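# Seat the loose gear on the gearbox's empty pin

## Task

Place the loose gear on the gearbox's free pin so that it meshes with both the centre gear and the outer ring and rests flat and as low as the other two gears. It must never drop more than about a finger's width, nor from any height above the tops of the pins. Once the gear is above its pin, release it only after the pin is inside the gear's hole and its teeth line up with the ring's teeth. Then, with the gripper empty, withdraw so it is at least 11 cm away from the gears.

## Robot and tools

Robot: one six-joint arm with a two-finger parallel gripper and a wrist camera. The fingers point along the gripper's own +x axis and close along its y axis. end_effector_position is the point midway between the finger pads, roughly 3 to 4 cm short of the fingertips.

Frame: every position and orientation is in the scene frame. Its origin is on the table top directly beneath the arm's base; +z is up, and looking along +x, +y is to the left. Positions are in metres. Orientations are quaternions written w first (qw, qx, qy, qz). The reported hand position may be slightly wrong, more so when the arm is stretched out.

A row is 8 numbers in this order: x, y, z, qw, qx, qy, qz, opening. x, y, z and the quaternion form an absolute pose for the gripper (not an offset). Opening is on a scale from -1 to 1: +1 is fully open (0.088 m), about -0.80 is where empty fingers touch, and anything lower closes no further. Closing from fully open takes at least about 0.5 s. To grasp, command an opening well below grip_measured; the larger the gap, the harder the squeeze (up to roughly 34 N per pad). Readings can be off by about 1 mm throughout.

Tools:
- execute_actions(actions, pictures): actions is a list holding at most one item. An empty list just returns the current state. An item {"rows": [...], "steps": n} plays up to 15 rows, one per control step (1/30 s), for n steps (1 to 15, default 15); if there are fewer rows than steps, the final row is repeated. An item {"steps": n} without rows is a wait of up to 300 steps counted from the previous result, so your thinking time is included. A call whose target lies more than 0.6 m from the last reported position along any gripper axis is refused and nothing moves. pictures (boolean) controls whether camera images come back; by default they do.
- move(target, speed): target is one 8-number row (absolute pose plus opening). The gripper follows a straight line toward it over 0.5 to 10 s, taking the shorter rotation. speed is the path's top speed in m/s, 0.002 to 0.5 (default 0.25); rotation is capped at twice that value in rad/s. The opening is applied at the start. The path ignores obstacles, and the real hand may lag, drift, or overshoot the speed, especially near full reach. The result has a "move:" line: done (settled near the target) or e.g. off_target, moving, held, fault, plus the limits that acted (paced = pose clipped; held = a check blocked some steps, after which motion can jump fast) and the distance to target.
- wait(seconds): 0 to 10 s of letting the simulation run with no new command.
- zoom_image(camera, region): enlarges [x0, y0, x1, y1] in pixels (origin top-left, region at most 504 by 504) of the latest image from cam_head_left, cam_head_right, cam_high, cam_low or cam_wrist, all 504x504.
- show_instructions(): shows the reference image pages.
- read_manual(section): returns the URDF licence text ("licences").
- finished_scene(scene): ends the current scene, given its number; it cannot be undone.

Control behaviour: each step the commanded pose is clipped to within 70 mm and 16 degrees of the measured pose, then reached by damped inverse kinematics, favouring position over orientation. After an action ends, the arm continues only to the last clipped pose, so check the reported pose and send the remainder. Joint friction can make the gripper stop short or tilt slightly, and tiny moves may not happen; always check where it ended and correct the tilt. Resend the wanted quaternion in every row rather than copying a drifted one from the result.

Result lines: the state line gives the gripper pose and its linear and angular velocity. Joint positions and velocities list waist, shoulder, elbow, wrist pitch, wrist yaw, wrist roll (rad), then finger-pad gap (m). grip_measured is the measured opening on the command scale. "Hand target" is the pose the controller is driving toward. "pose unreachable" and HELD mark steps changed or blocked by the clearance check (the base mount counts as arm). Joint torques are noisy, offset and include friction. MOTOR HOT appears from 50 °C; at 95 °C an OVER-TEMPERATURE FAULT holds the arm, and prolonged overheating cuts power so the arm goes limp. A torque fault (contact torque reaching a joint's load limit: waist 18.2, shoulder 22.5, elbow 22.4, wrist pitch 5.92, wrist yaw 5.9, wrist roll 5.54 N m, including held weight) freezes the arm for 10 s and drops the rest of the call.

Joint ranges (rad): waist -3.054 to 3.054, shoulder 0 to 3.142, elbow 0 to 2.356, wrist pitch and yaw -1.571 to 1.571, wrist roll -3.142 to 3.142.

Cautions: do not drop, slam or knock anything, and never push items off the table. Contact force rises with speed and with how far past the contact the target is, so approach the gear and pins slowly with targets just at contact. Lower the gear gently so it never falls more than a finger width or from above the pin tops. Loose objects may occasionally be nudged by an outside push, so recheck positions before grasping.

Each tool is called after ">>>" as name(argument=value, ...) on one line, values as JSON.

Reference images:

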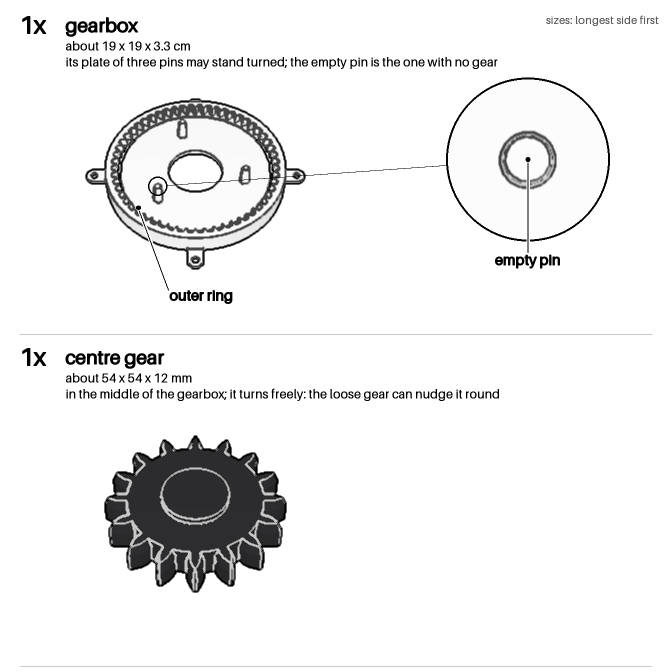

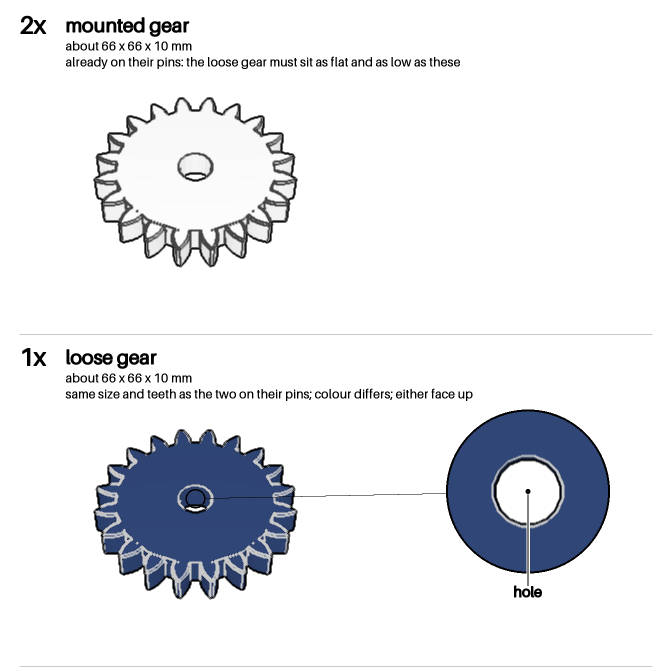

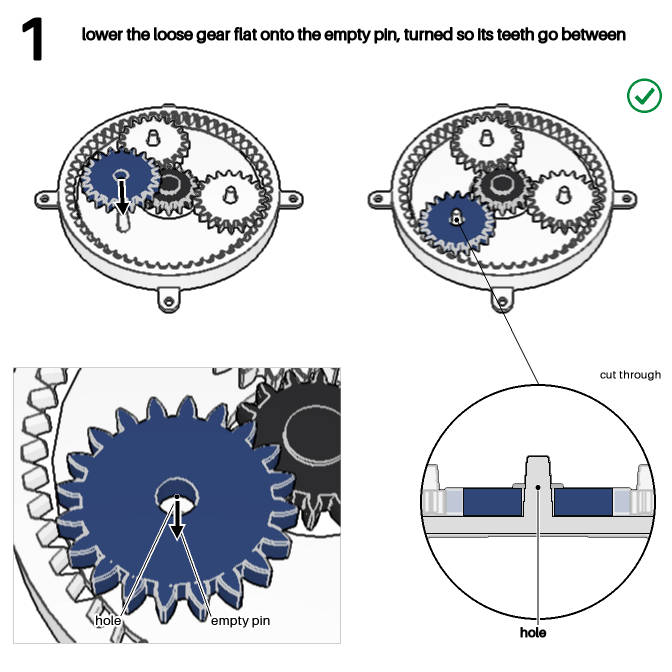

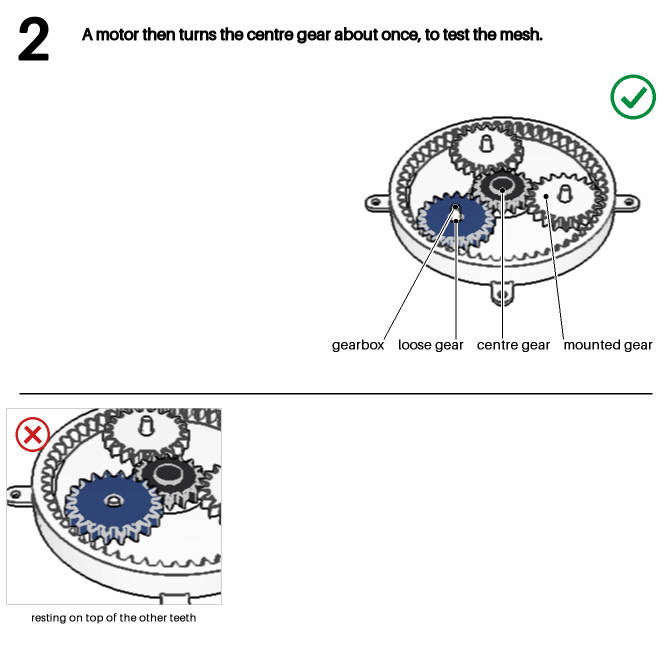

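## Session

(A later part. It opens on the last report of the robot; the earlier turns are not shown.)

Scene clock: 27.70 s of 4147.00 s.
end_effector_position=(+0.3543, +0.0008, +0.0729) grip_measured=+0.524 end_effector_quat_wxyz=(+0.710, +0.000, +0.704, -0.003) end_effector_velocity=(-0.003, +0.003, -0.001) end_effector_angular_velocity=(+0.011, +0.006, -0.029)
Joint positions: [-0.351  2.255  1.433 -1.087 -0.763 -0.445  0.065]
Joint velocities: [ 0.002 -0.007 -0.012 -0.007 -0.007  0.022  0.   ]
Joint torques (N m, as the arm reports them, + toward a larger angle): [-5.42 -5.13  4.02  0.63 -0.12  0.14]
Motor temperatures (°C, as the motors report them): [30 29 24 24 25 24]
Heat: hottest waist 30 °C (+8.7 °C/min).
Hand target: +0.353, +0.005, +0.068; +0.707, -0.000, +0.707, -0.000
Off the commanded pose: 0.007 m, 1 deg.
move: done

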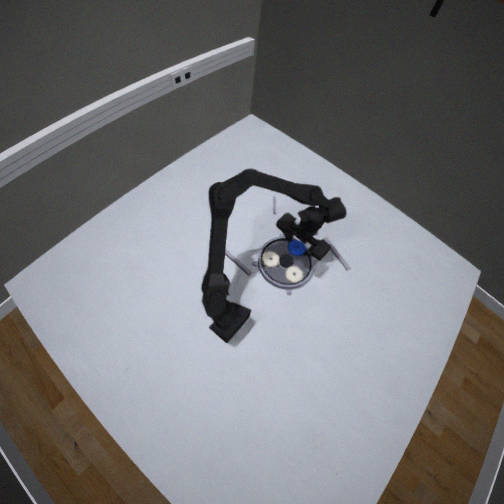

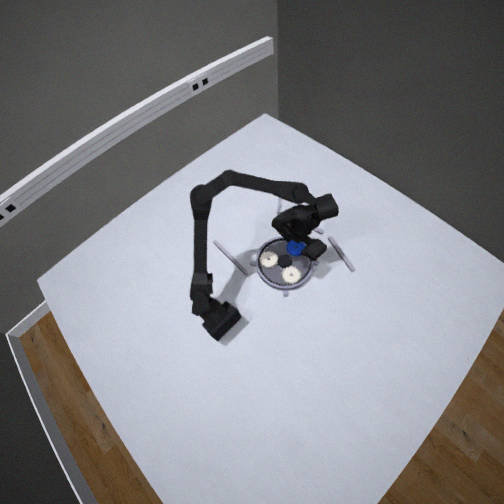

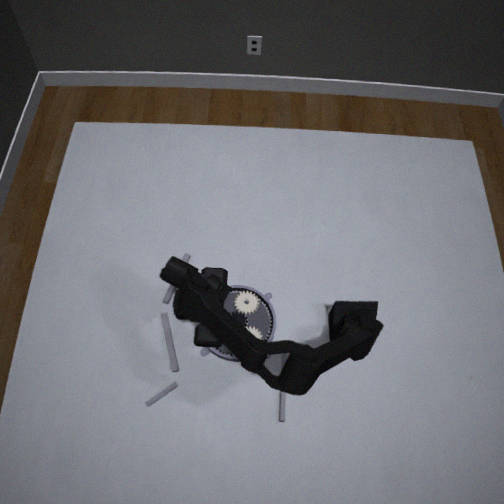

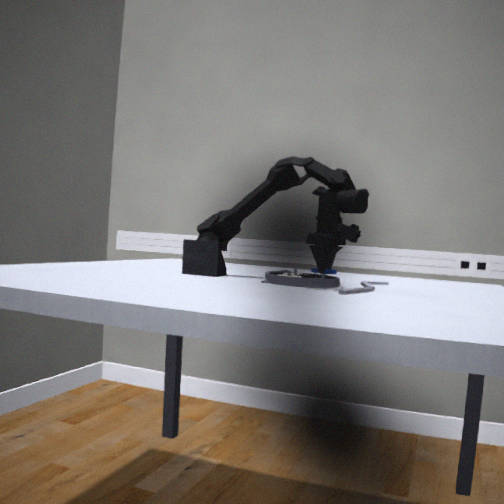

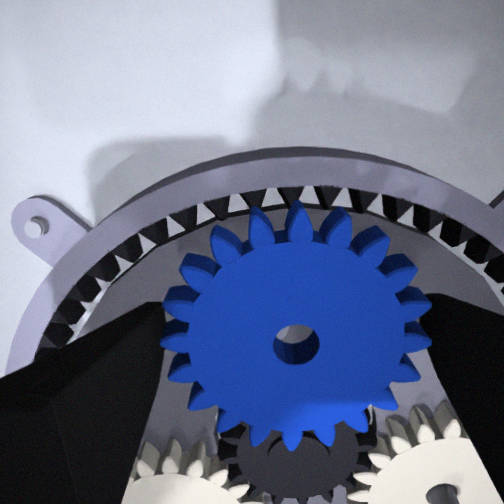

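>>> move(target=[0.357,0.009,0.066,0.707,0,0.707,0,0.0], speed=0.01)

Scene clock: 29.60 s of 4147.00 s.
end_effector_position=(+0.3552, +0.0025, +0.0724) grip_measured=+0.524 end_effector_quat_wxyz=(+0.711, +0.004, +0.703, -0.008) end_effector_velocity=(-0.000, +0.003, +0.001) end_effector_angular_velocity=(+0.022, -0.006, +0.001)
Joint positions: [-0.346  2.251  1.432 -1.083 -0.765 -0.426  0.065]
Joint velocities: [-0.002 -0.002 -0.002 -0.007 -0.022 -0.007  0.   ]
Joint torques (N m, as the arm reports them, + toward a larger angle): [-4.61 -4.79  5.41  0.66 -0.26  0.12]
Motor temperatures (°C, as the motors report them): [30 29 24 24 25 24]
Heat: hottest waist 30 °C (+8.1 °C/min).
Hand target: +0.357, +0.009, +0.066; +0.707, +0.000, +0.707, -0.000
Off the commanded pose: 0.009 m, 1 deg.
move: off_target

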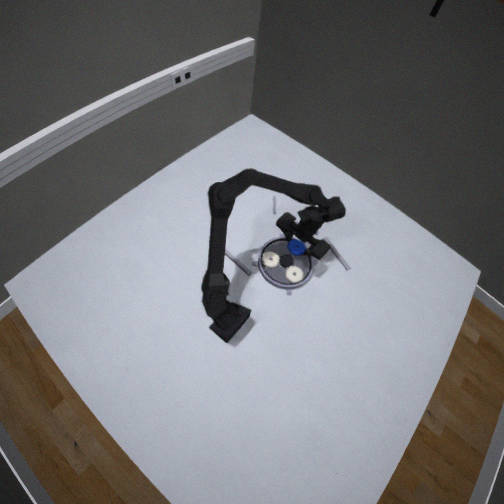

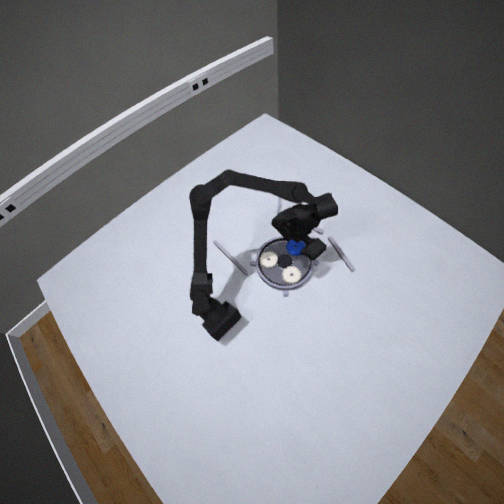

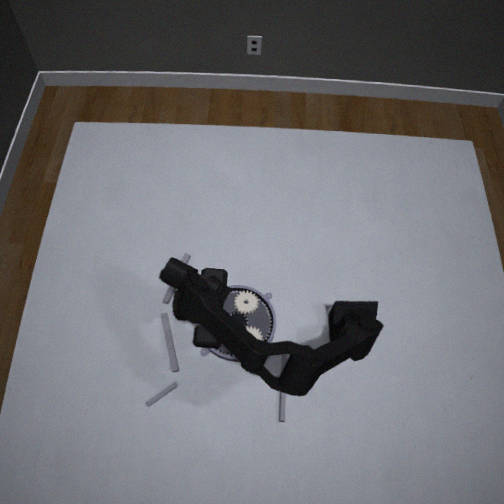

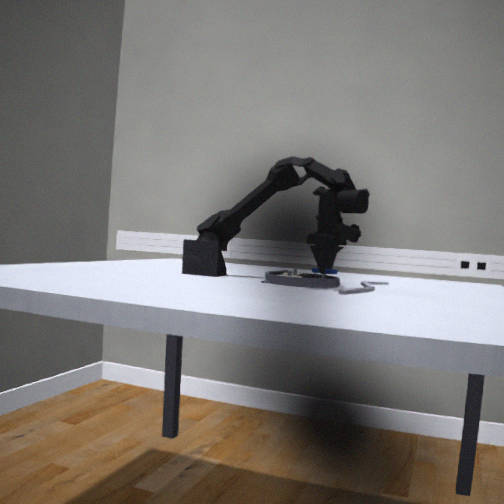

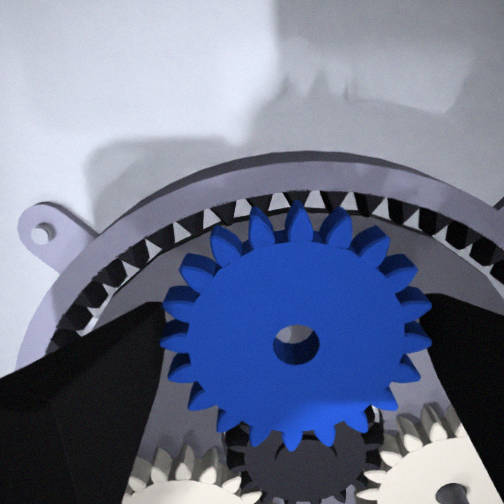

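>>> zoom_image(camera="cam_wrist", region=[230,290,360,400])

Region (230, 290, 360, 400) of cam_wrist's 504x504 image, scaled by 3.877, with more detail than that image has; it fills the top 426 rows of this view, and the rest is white.

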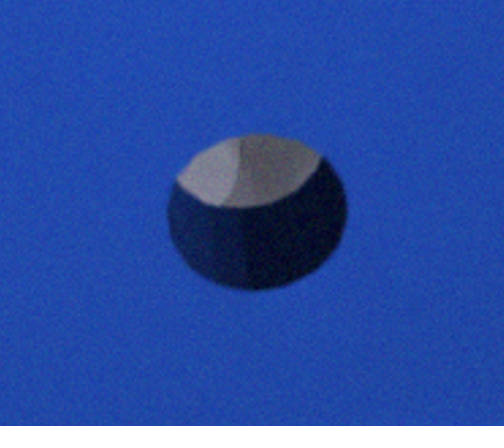

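>>> move(target=[0.358,0.012,0.076,0.707,0,0.707,0,0.0], speed=0.02)

>>> move(target=[0.358,0.012,0.064,0.707,0,0.707,0,0.0], speed=0.01)

Scene clock: 31.80 s of 4147.00 s.
end_effector_position=(+0.3550, +0.0100, +0.0726) grip_measured=+0.524 end_effector_quat_wxyz=(+0.704, +0.004, +0.711, -0.004) end_effector_velocity=(-0.000, +0.001, +0.000) end_effector_angular_velocity=(+0.009, -0.000, +0.015)
Joint positions: [-0.332  2.25   1.451 -1.12  -0.765 -0.434  0.065]
Joint velocities: [-0.002  0.002  0.002 -0.007 -0.007 -0.022  0.002]
Joint torques (N m, as the arm reports them, + toward a larger angle): [-6.93 -5.26  6.66  0.02 -0.11 -0.1 ]
Motor temperatures (°C, as the motors report them): [30 29 24 24 25 24]
Heat: hottest waist 30 °C (+7.5 °C/min).
Hand target: +0.358, +0.012, +0.076; +0.707, -0.000, +0.707, +0.000
Off the commanded pose: 0.005 m, 1 deg.
move: done

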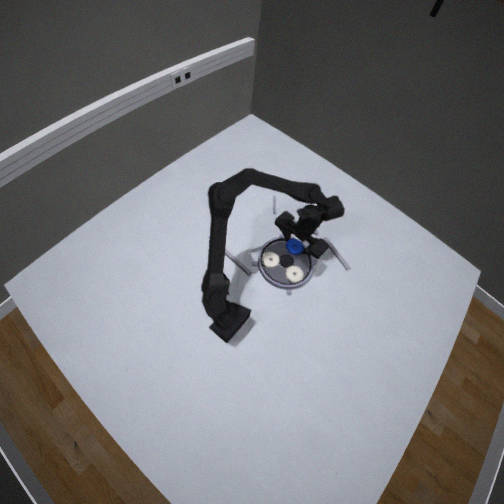

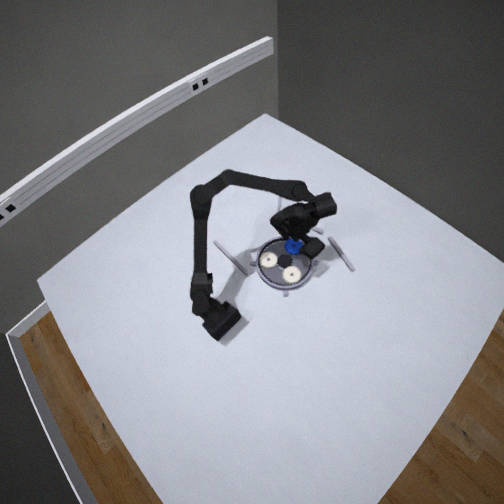

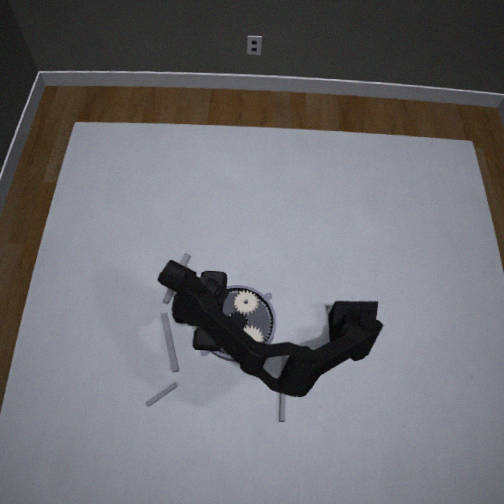

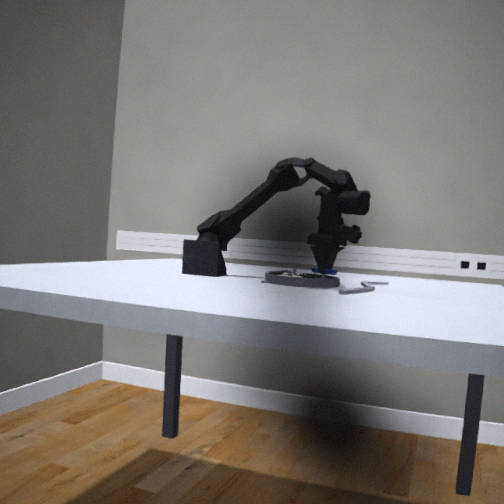

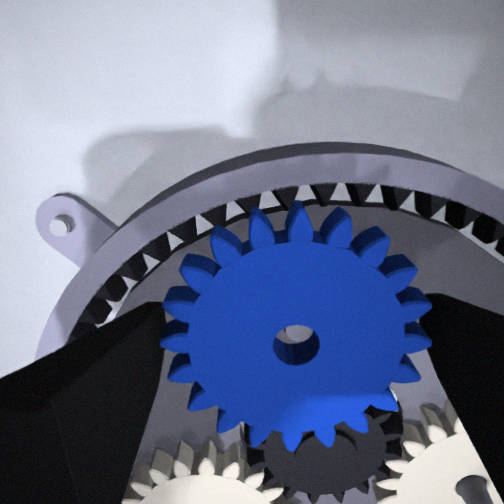

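Scene clock: 32.97 s of 4147.00 s.
end_effector_position=(+0.3558, +0.0097, +0.0644) grip_measured=+0.524 end_effector_quat_wxyz=(+0.704, -0.001, +0.710, -0.005) end_effector_velocity=(-0.002, -0.000, -0.003) end_effector_angular_velocity=(+0.009, +0.004, -0.011)
Joint positions: [-0.315  2.25   1.43  -1.078 -0.764 -0.412  0.065]
Joint velocities: [ 0.002  0.002 -0.012  0.007 -0.007  0.007 -0.001]
Joint torques (N m, as the arm reports them, + toward a larger angle): [-6.5  -5.02  5.33  0.73 -0.39  0.12]
Motor temperatures (°C, as the motors report them): [31 29 24 24 25 24]
Heat: hottest waist 31 °C (+9.1 °C/min).
Hand target: +0.358, +0.012, +0.064; +0.707, +0.000, +0.707, -0.000
Off the commanded pose: 0.003 m, 1 deg.
move: done

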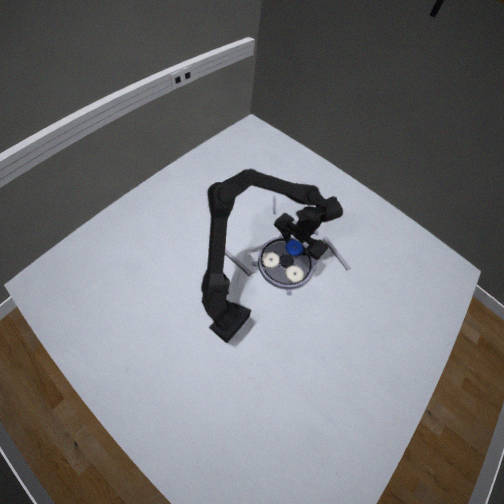

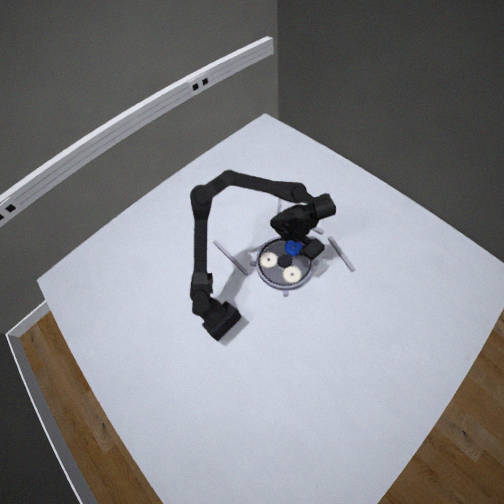

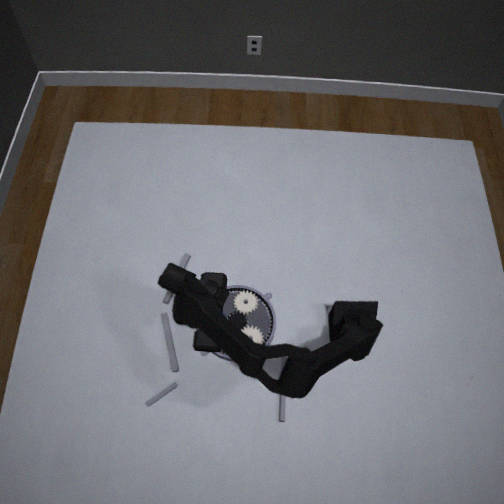

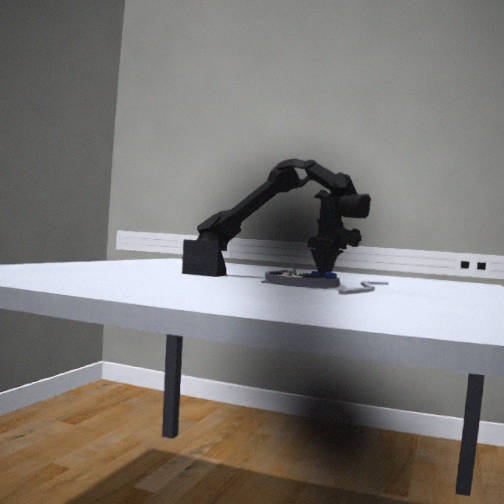

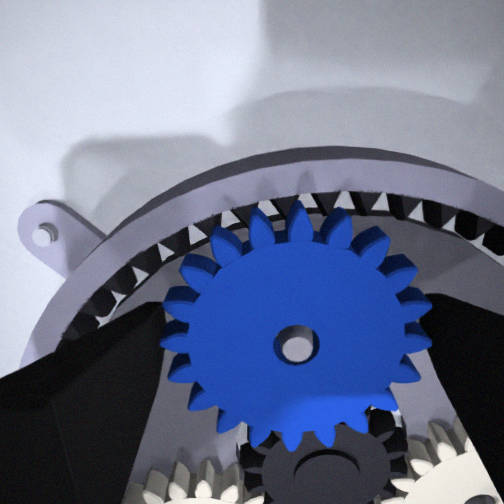

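Pin is in. Continue down.

>>> move(target=[0.358,0.012,0.050,0.707,0,0.707,0,0.0], speed=0.01)

Scene clock: 35.27 s of 4147.00 s.
end_effector_position=(+0.3549, +0.0071, +0.0556) grip_measured=+0.524 end_effector_quat_wxyz=(+0.706, +0.002, +0.708, -0.011) end_effector_velocity=(-0.002, +0.003, -0.000) end_effector_angular_velocity=(+0.024, -0.003, -0.032)
Joint positions: [-0.303  2.25   1.397 -1.023 -0.766 -0.377  0.065]
Joint velocities: [-0.002 -0.002 -0.007 -0.007 -0.022  0.022 -0.   ]
Joint torques (N m, as the arm reports them, + toward a larger angle): [-5.2  -4.57  5.09  1.42 -0.56  0.08]
Motor temperatures (°C, as the motors report them): [31 29 24 24 25 24]
Heat: hottest waist 31 °C (+8.5 °C/min).
Hand target: +0.358, +0.012, +0.050; +0.707, -0.000, +0.707, -0.000
Off the commanded pose: 0.008 m, 1 deg.
move: done

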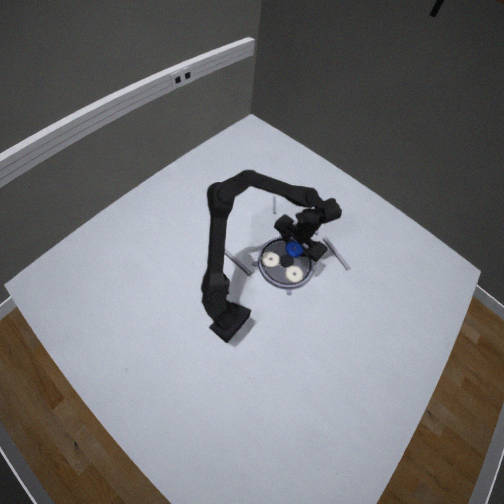

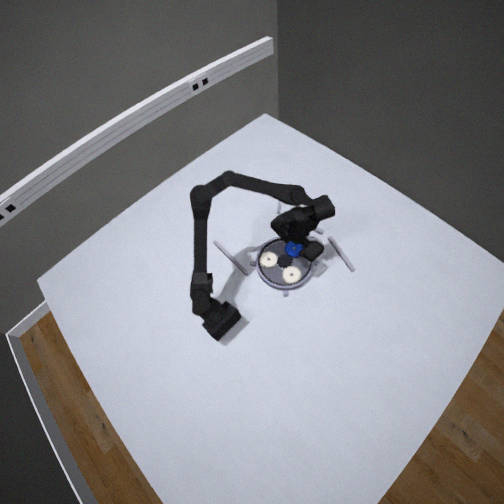

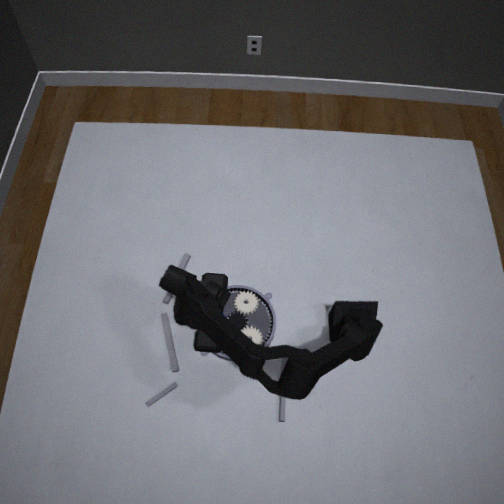

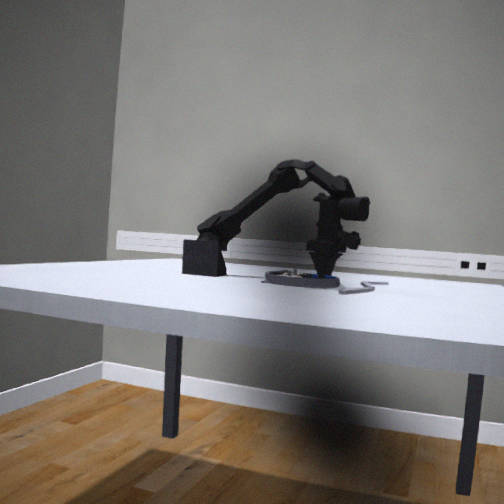

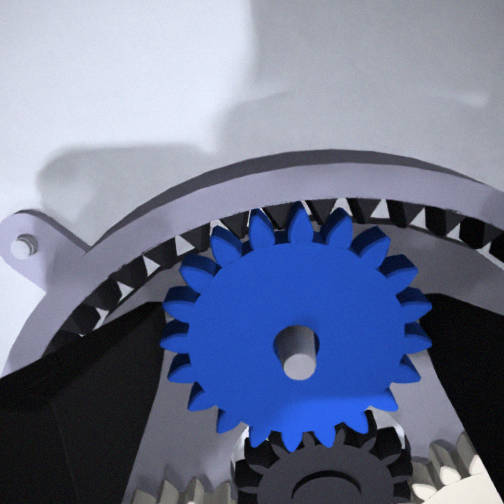

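>>> move(target=[0.357,0.010,0.052,0.705,-0.055,0.705,0.055,0.0], speed=0.02)

Scene clock: 41.00 s of 4147.00 s.
end_effector_position=(+0.3554, +0.0048, +0.0545) grip_measured=+0.524 end_effector_quat_wxyz=(+0.704, -0.056, +0.706, +0.043) end_effector_velocity=(-0.003, +0.001, -0.000) end_effector_angular_velocity=(+0.010, +0.004, +0.012)
Joint positions: [-0.303  2.253  1.396 -1.013 -0.761 -0.532  0.065]
Joint velocities: [-0.002 -0.002 -0.007 -0.007 -0.007 -0.022  0.   ]
Joint torques (N m, as the arm reports them, + toward a larger angle): [-5.89 -4.9   5.31  0.3  -0.66 -0.16]
Motor temperatures (°C, as the motors report them): [31 30 25 25 25 24]
Heat: hottest waist 31 °C (+7.3 °C/min).
Hand target: +0.357, +0.010, +0.052; +0.705, -0.055, +0.705, +0.055
Off the commanded pose: 0.006 m, 1 deg.
move: done

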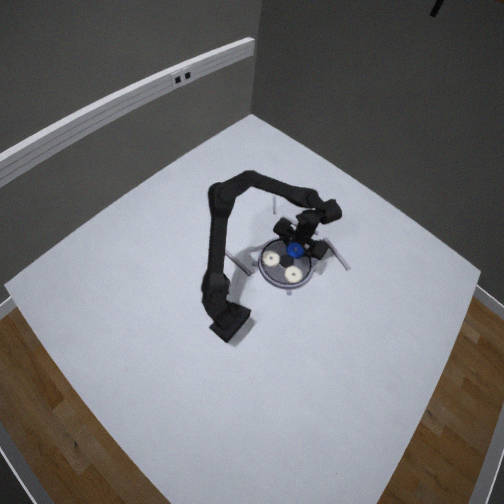

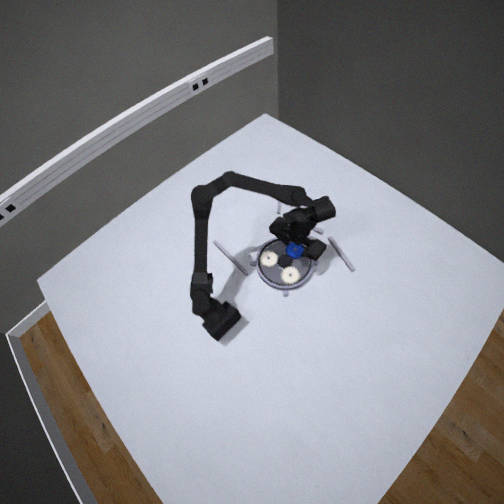

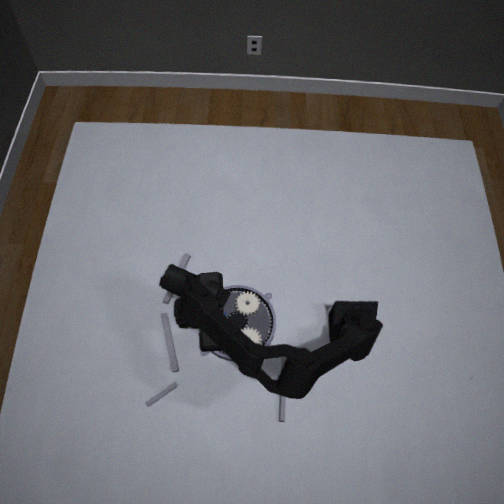

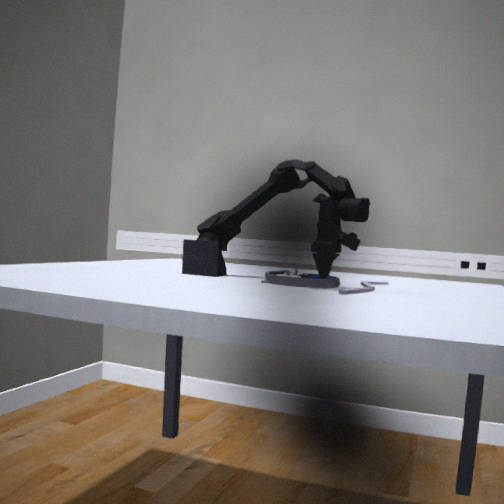

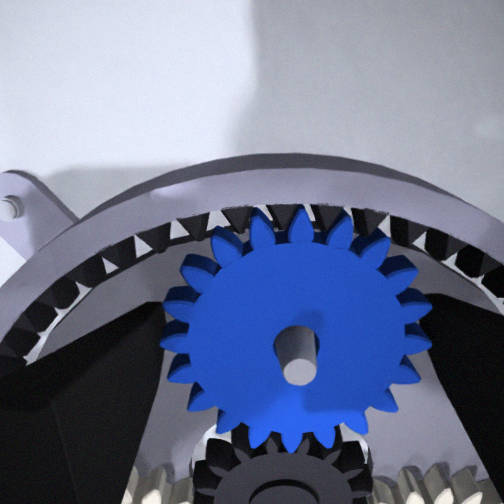

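>>> move(target=[0.356,0.006,0.055,0.705,-0.055,0.705,0.055,1], speed=0.02)

>>> move(target=[0.356,0.006,0.20,0.705,-0.055,0.705,0.055,1], speed=0.1)

Scene clock: 42.87 s of 4147.00 s.
end_effector_position=(+0.3548, +0.0071, +0.0540) grip_measured=+0.989 end_effector_quat_wxyz=(+0.704, -0.056, +0.706, +0.053) end_effector_velocity=(-0.004, +0.002, +0.001) end_effector_angular_velocity=(+0.013, +0.010, -0.010)
Joint positions: [-0.303  2.254  1.396 -1.021 -0.774 -0.553  0.087]
Joint velocities: [-0.002 -0.002 -0.002 -0.022 -0.007 -0.007  0.   ]
Joint torques (N m, as the arm reports them, + toward a larger angle): [-7.14 -4.3   6.06  0.06 -0.12 -0.11]
Motor temperatures (°C, as the motors report them): [32 30 25 24 25 24]
Heat: hottest waist 32 °C (+8.4 °C/min).
Hand target: +0.356, +0.006, +0.055; +0.705, -0.055, +0.705, +0.055
Off the commanded pose: 0.002 m, 0 deg.
move: done

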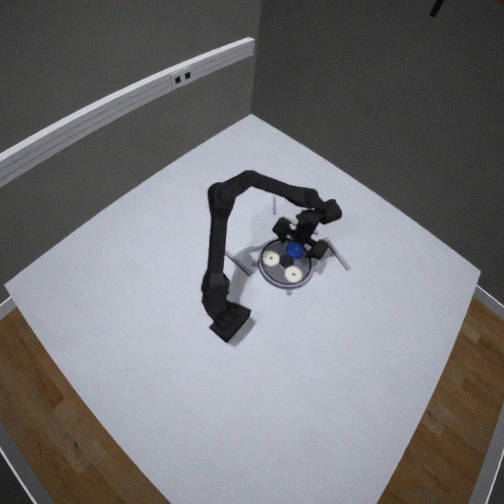

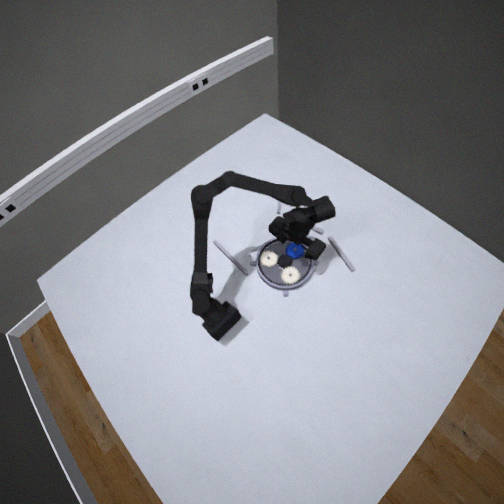

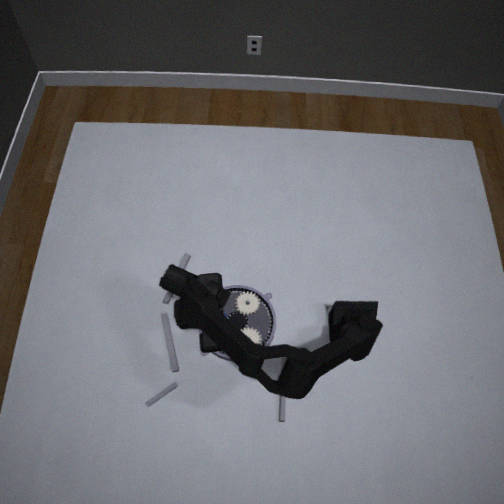

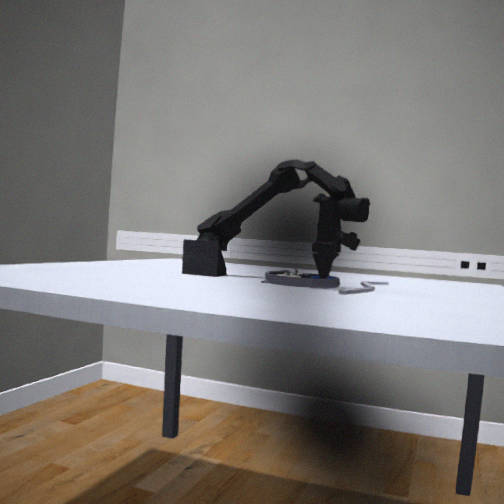

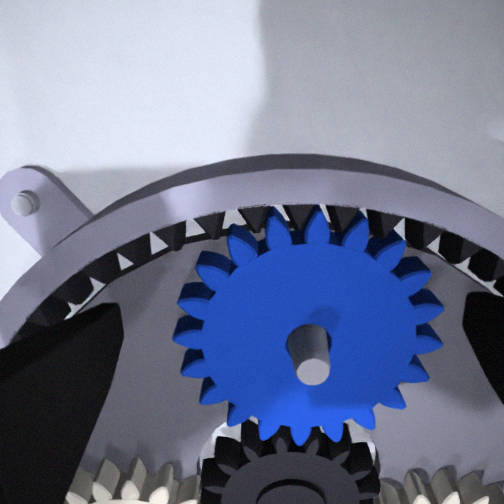

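Scene clock: 44.73 s of 4147.00 s.
end_effector_position=(+0.3542, +0.0042, +0.1939) grip_measured=+0.990 end_effector_quat_wxyz=(+0.720, -0.060, +0.690, +0.042) end_effector_velocity=(-0.002, +0.004, +0.002) end_effector_angular_velocity=(+0.029, -0.006, -0.025)
Joint positions: [-0.552  2.268  1.818 -1.57  -0.69  -0.809  0.088]
Joint velocities: [-0.007 -0.002 -0.002 -0.022 -0.022  0.007  0.   ]
Joint torques (N m, as the arm reports them, + toward a larger angle): [-7.01 -5.48  7.06  0.11  0.08 -0.04]
Motor temperatures (°C, as the motors report them): [32 30 25 24 25 24]
Heat: hottest waist 32 °C (+8.0 °C/min).
Hand target: +0.355, +0.006, +0.200; +0.724, -0.068, +0.685, +0.041
Off the commanded pose: 0.007 m, 3 deg.
joint sent to its limit — the command would take joint 4 (wrist pitch) past its lower limit, so that joint was sent only as far as its limit.
move: off_target

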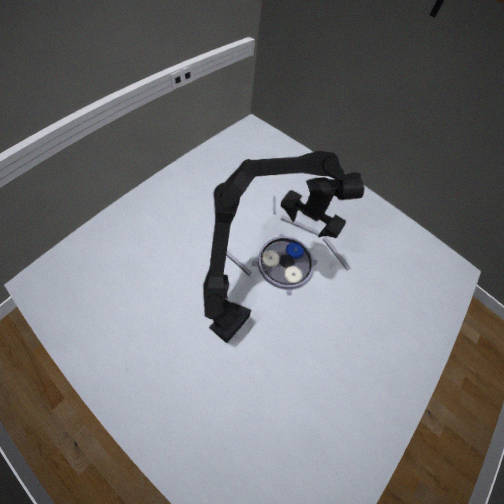

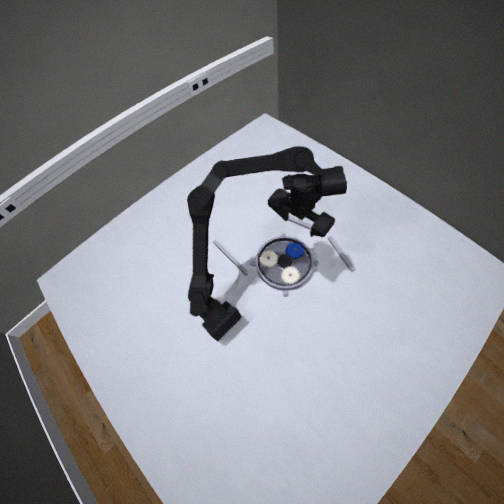

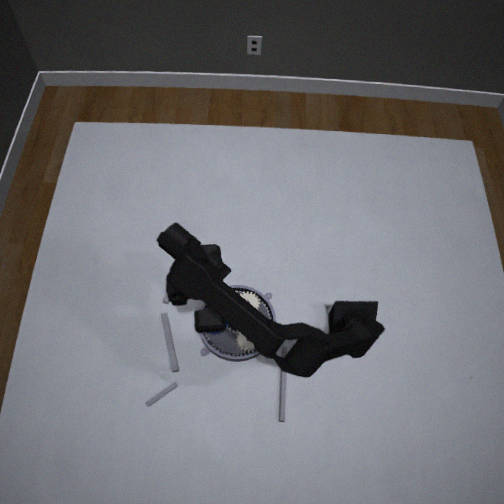

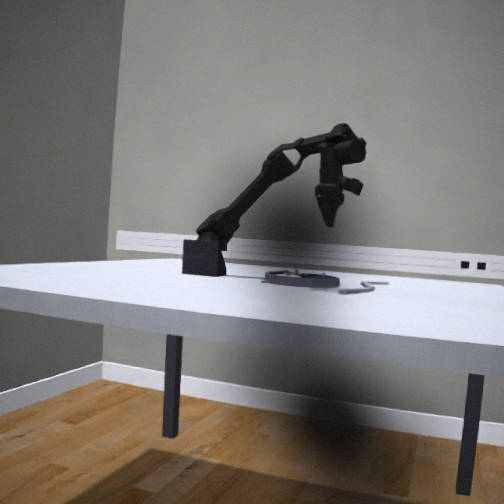

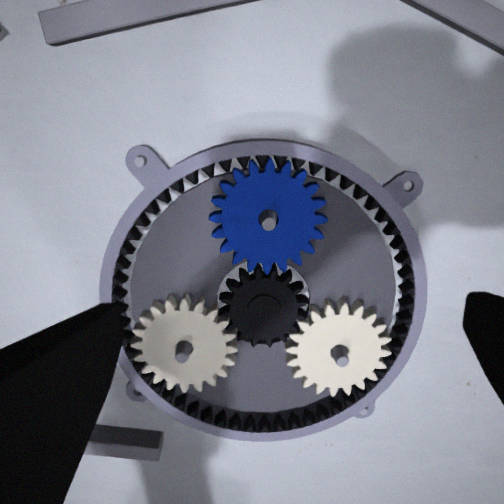

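>>> finished_scene(scene=1)

The scene is finished: the task was done.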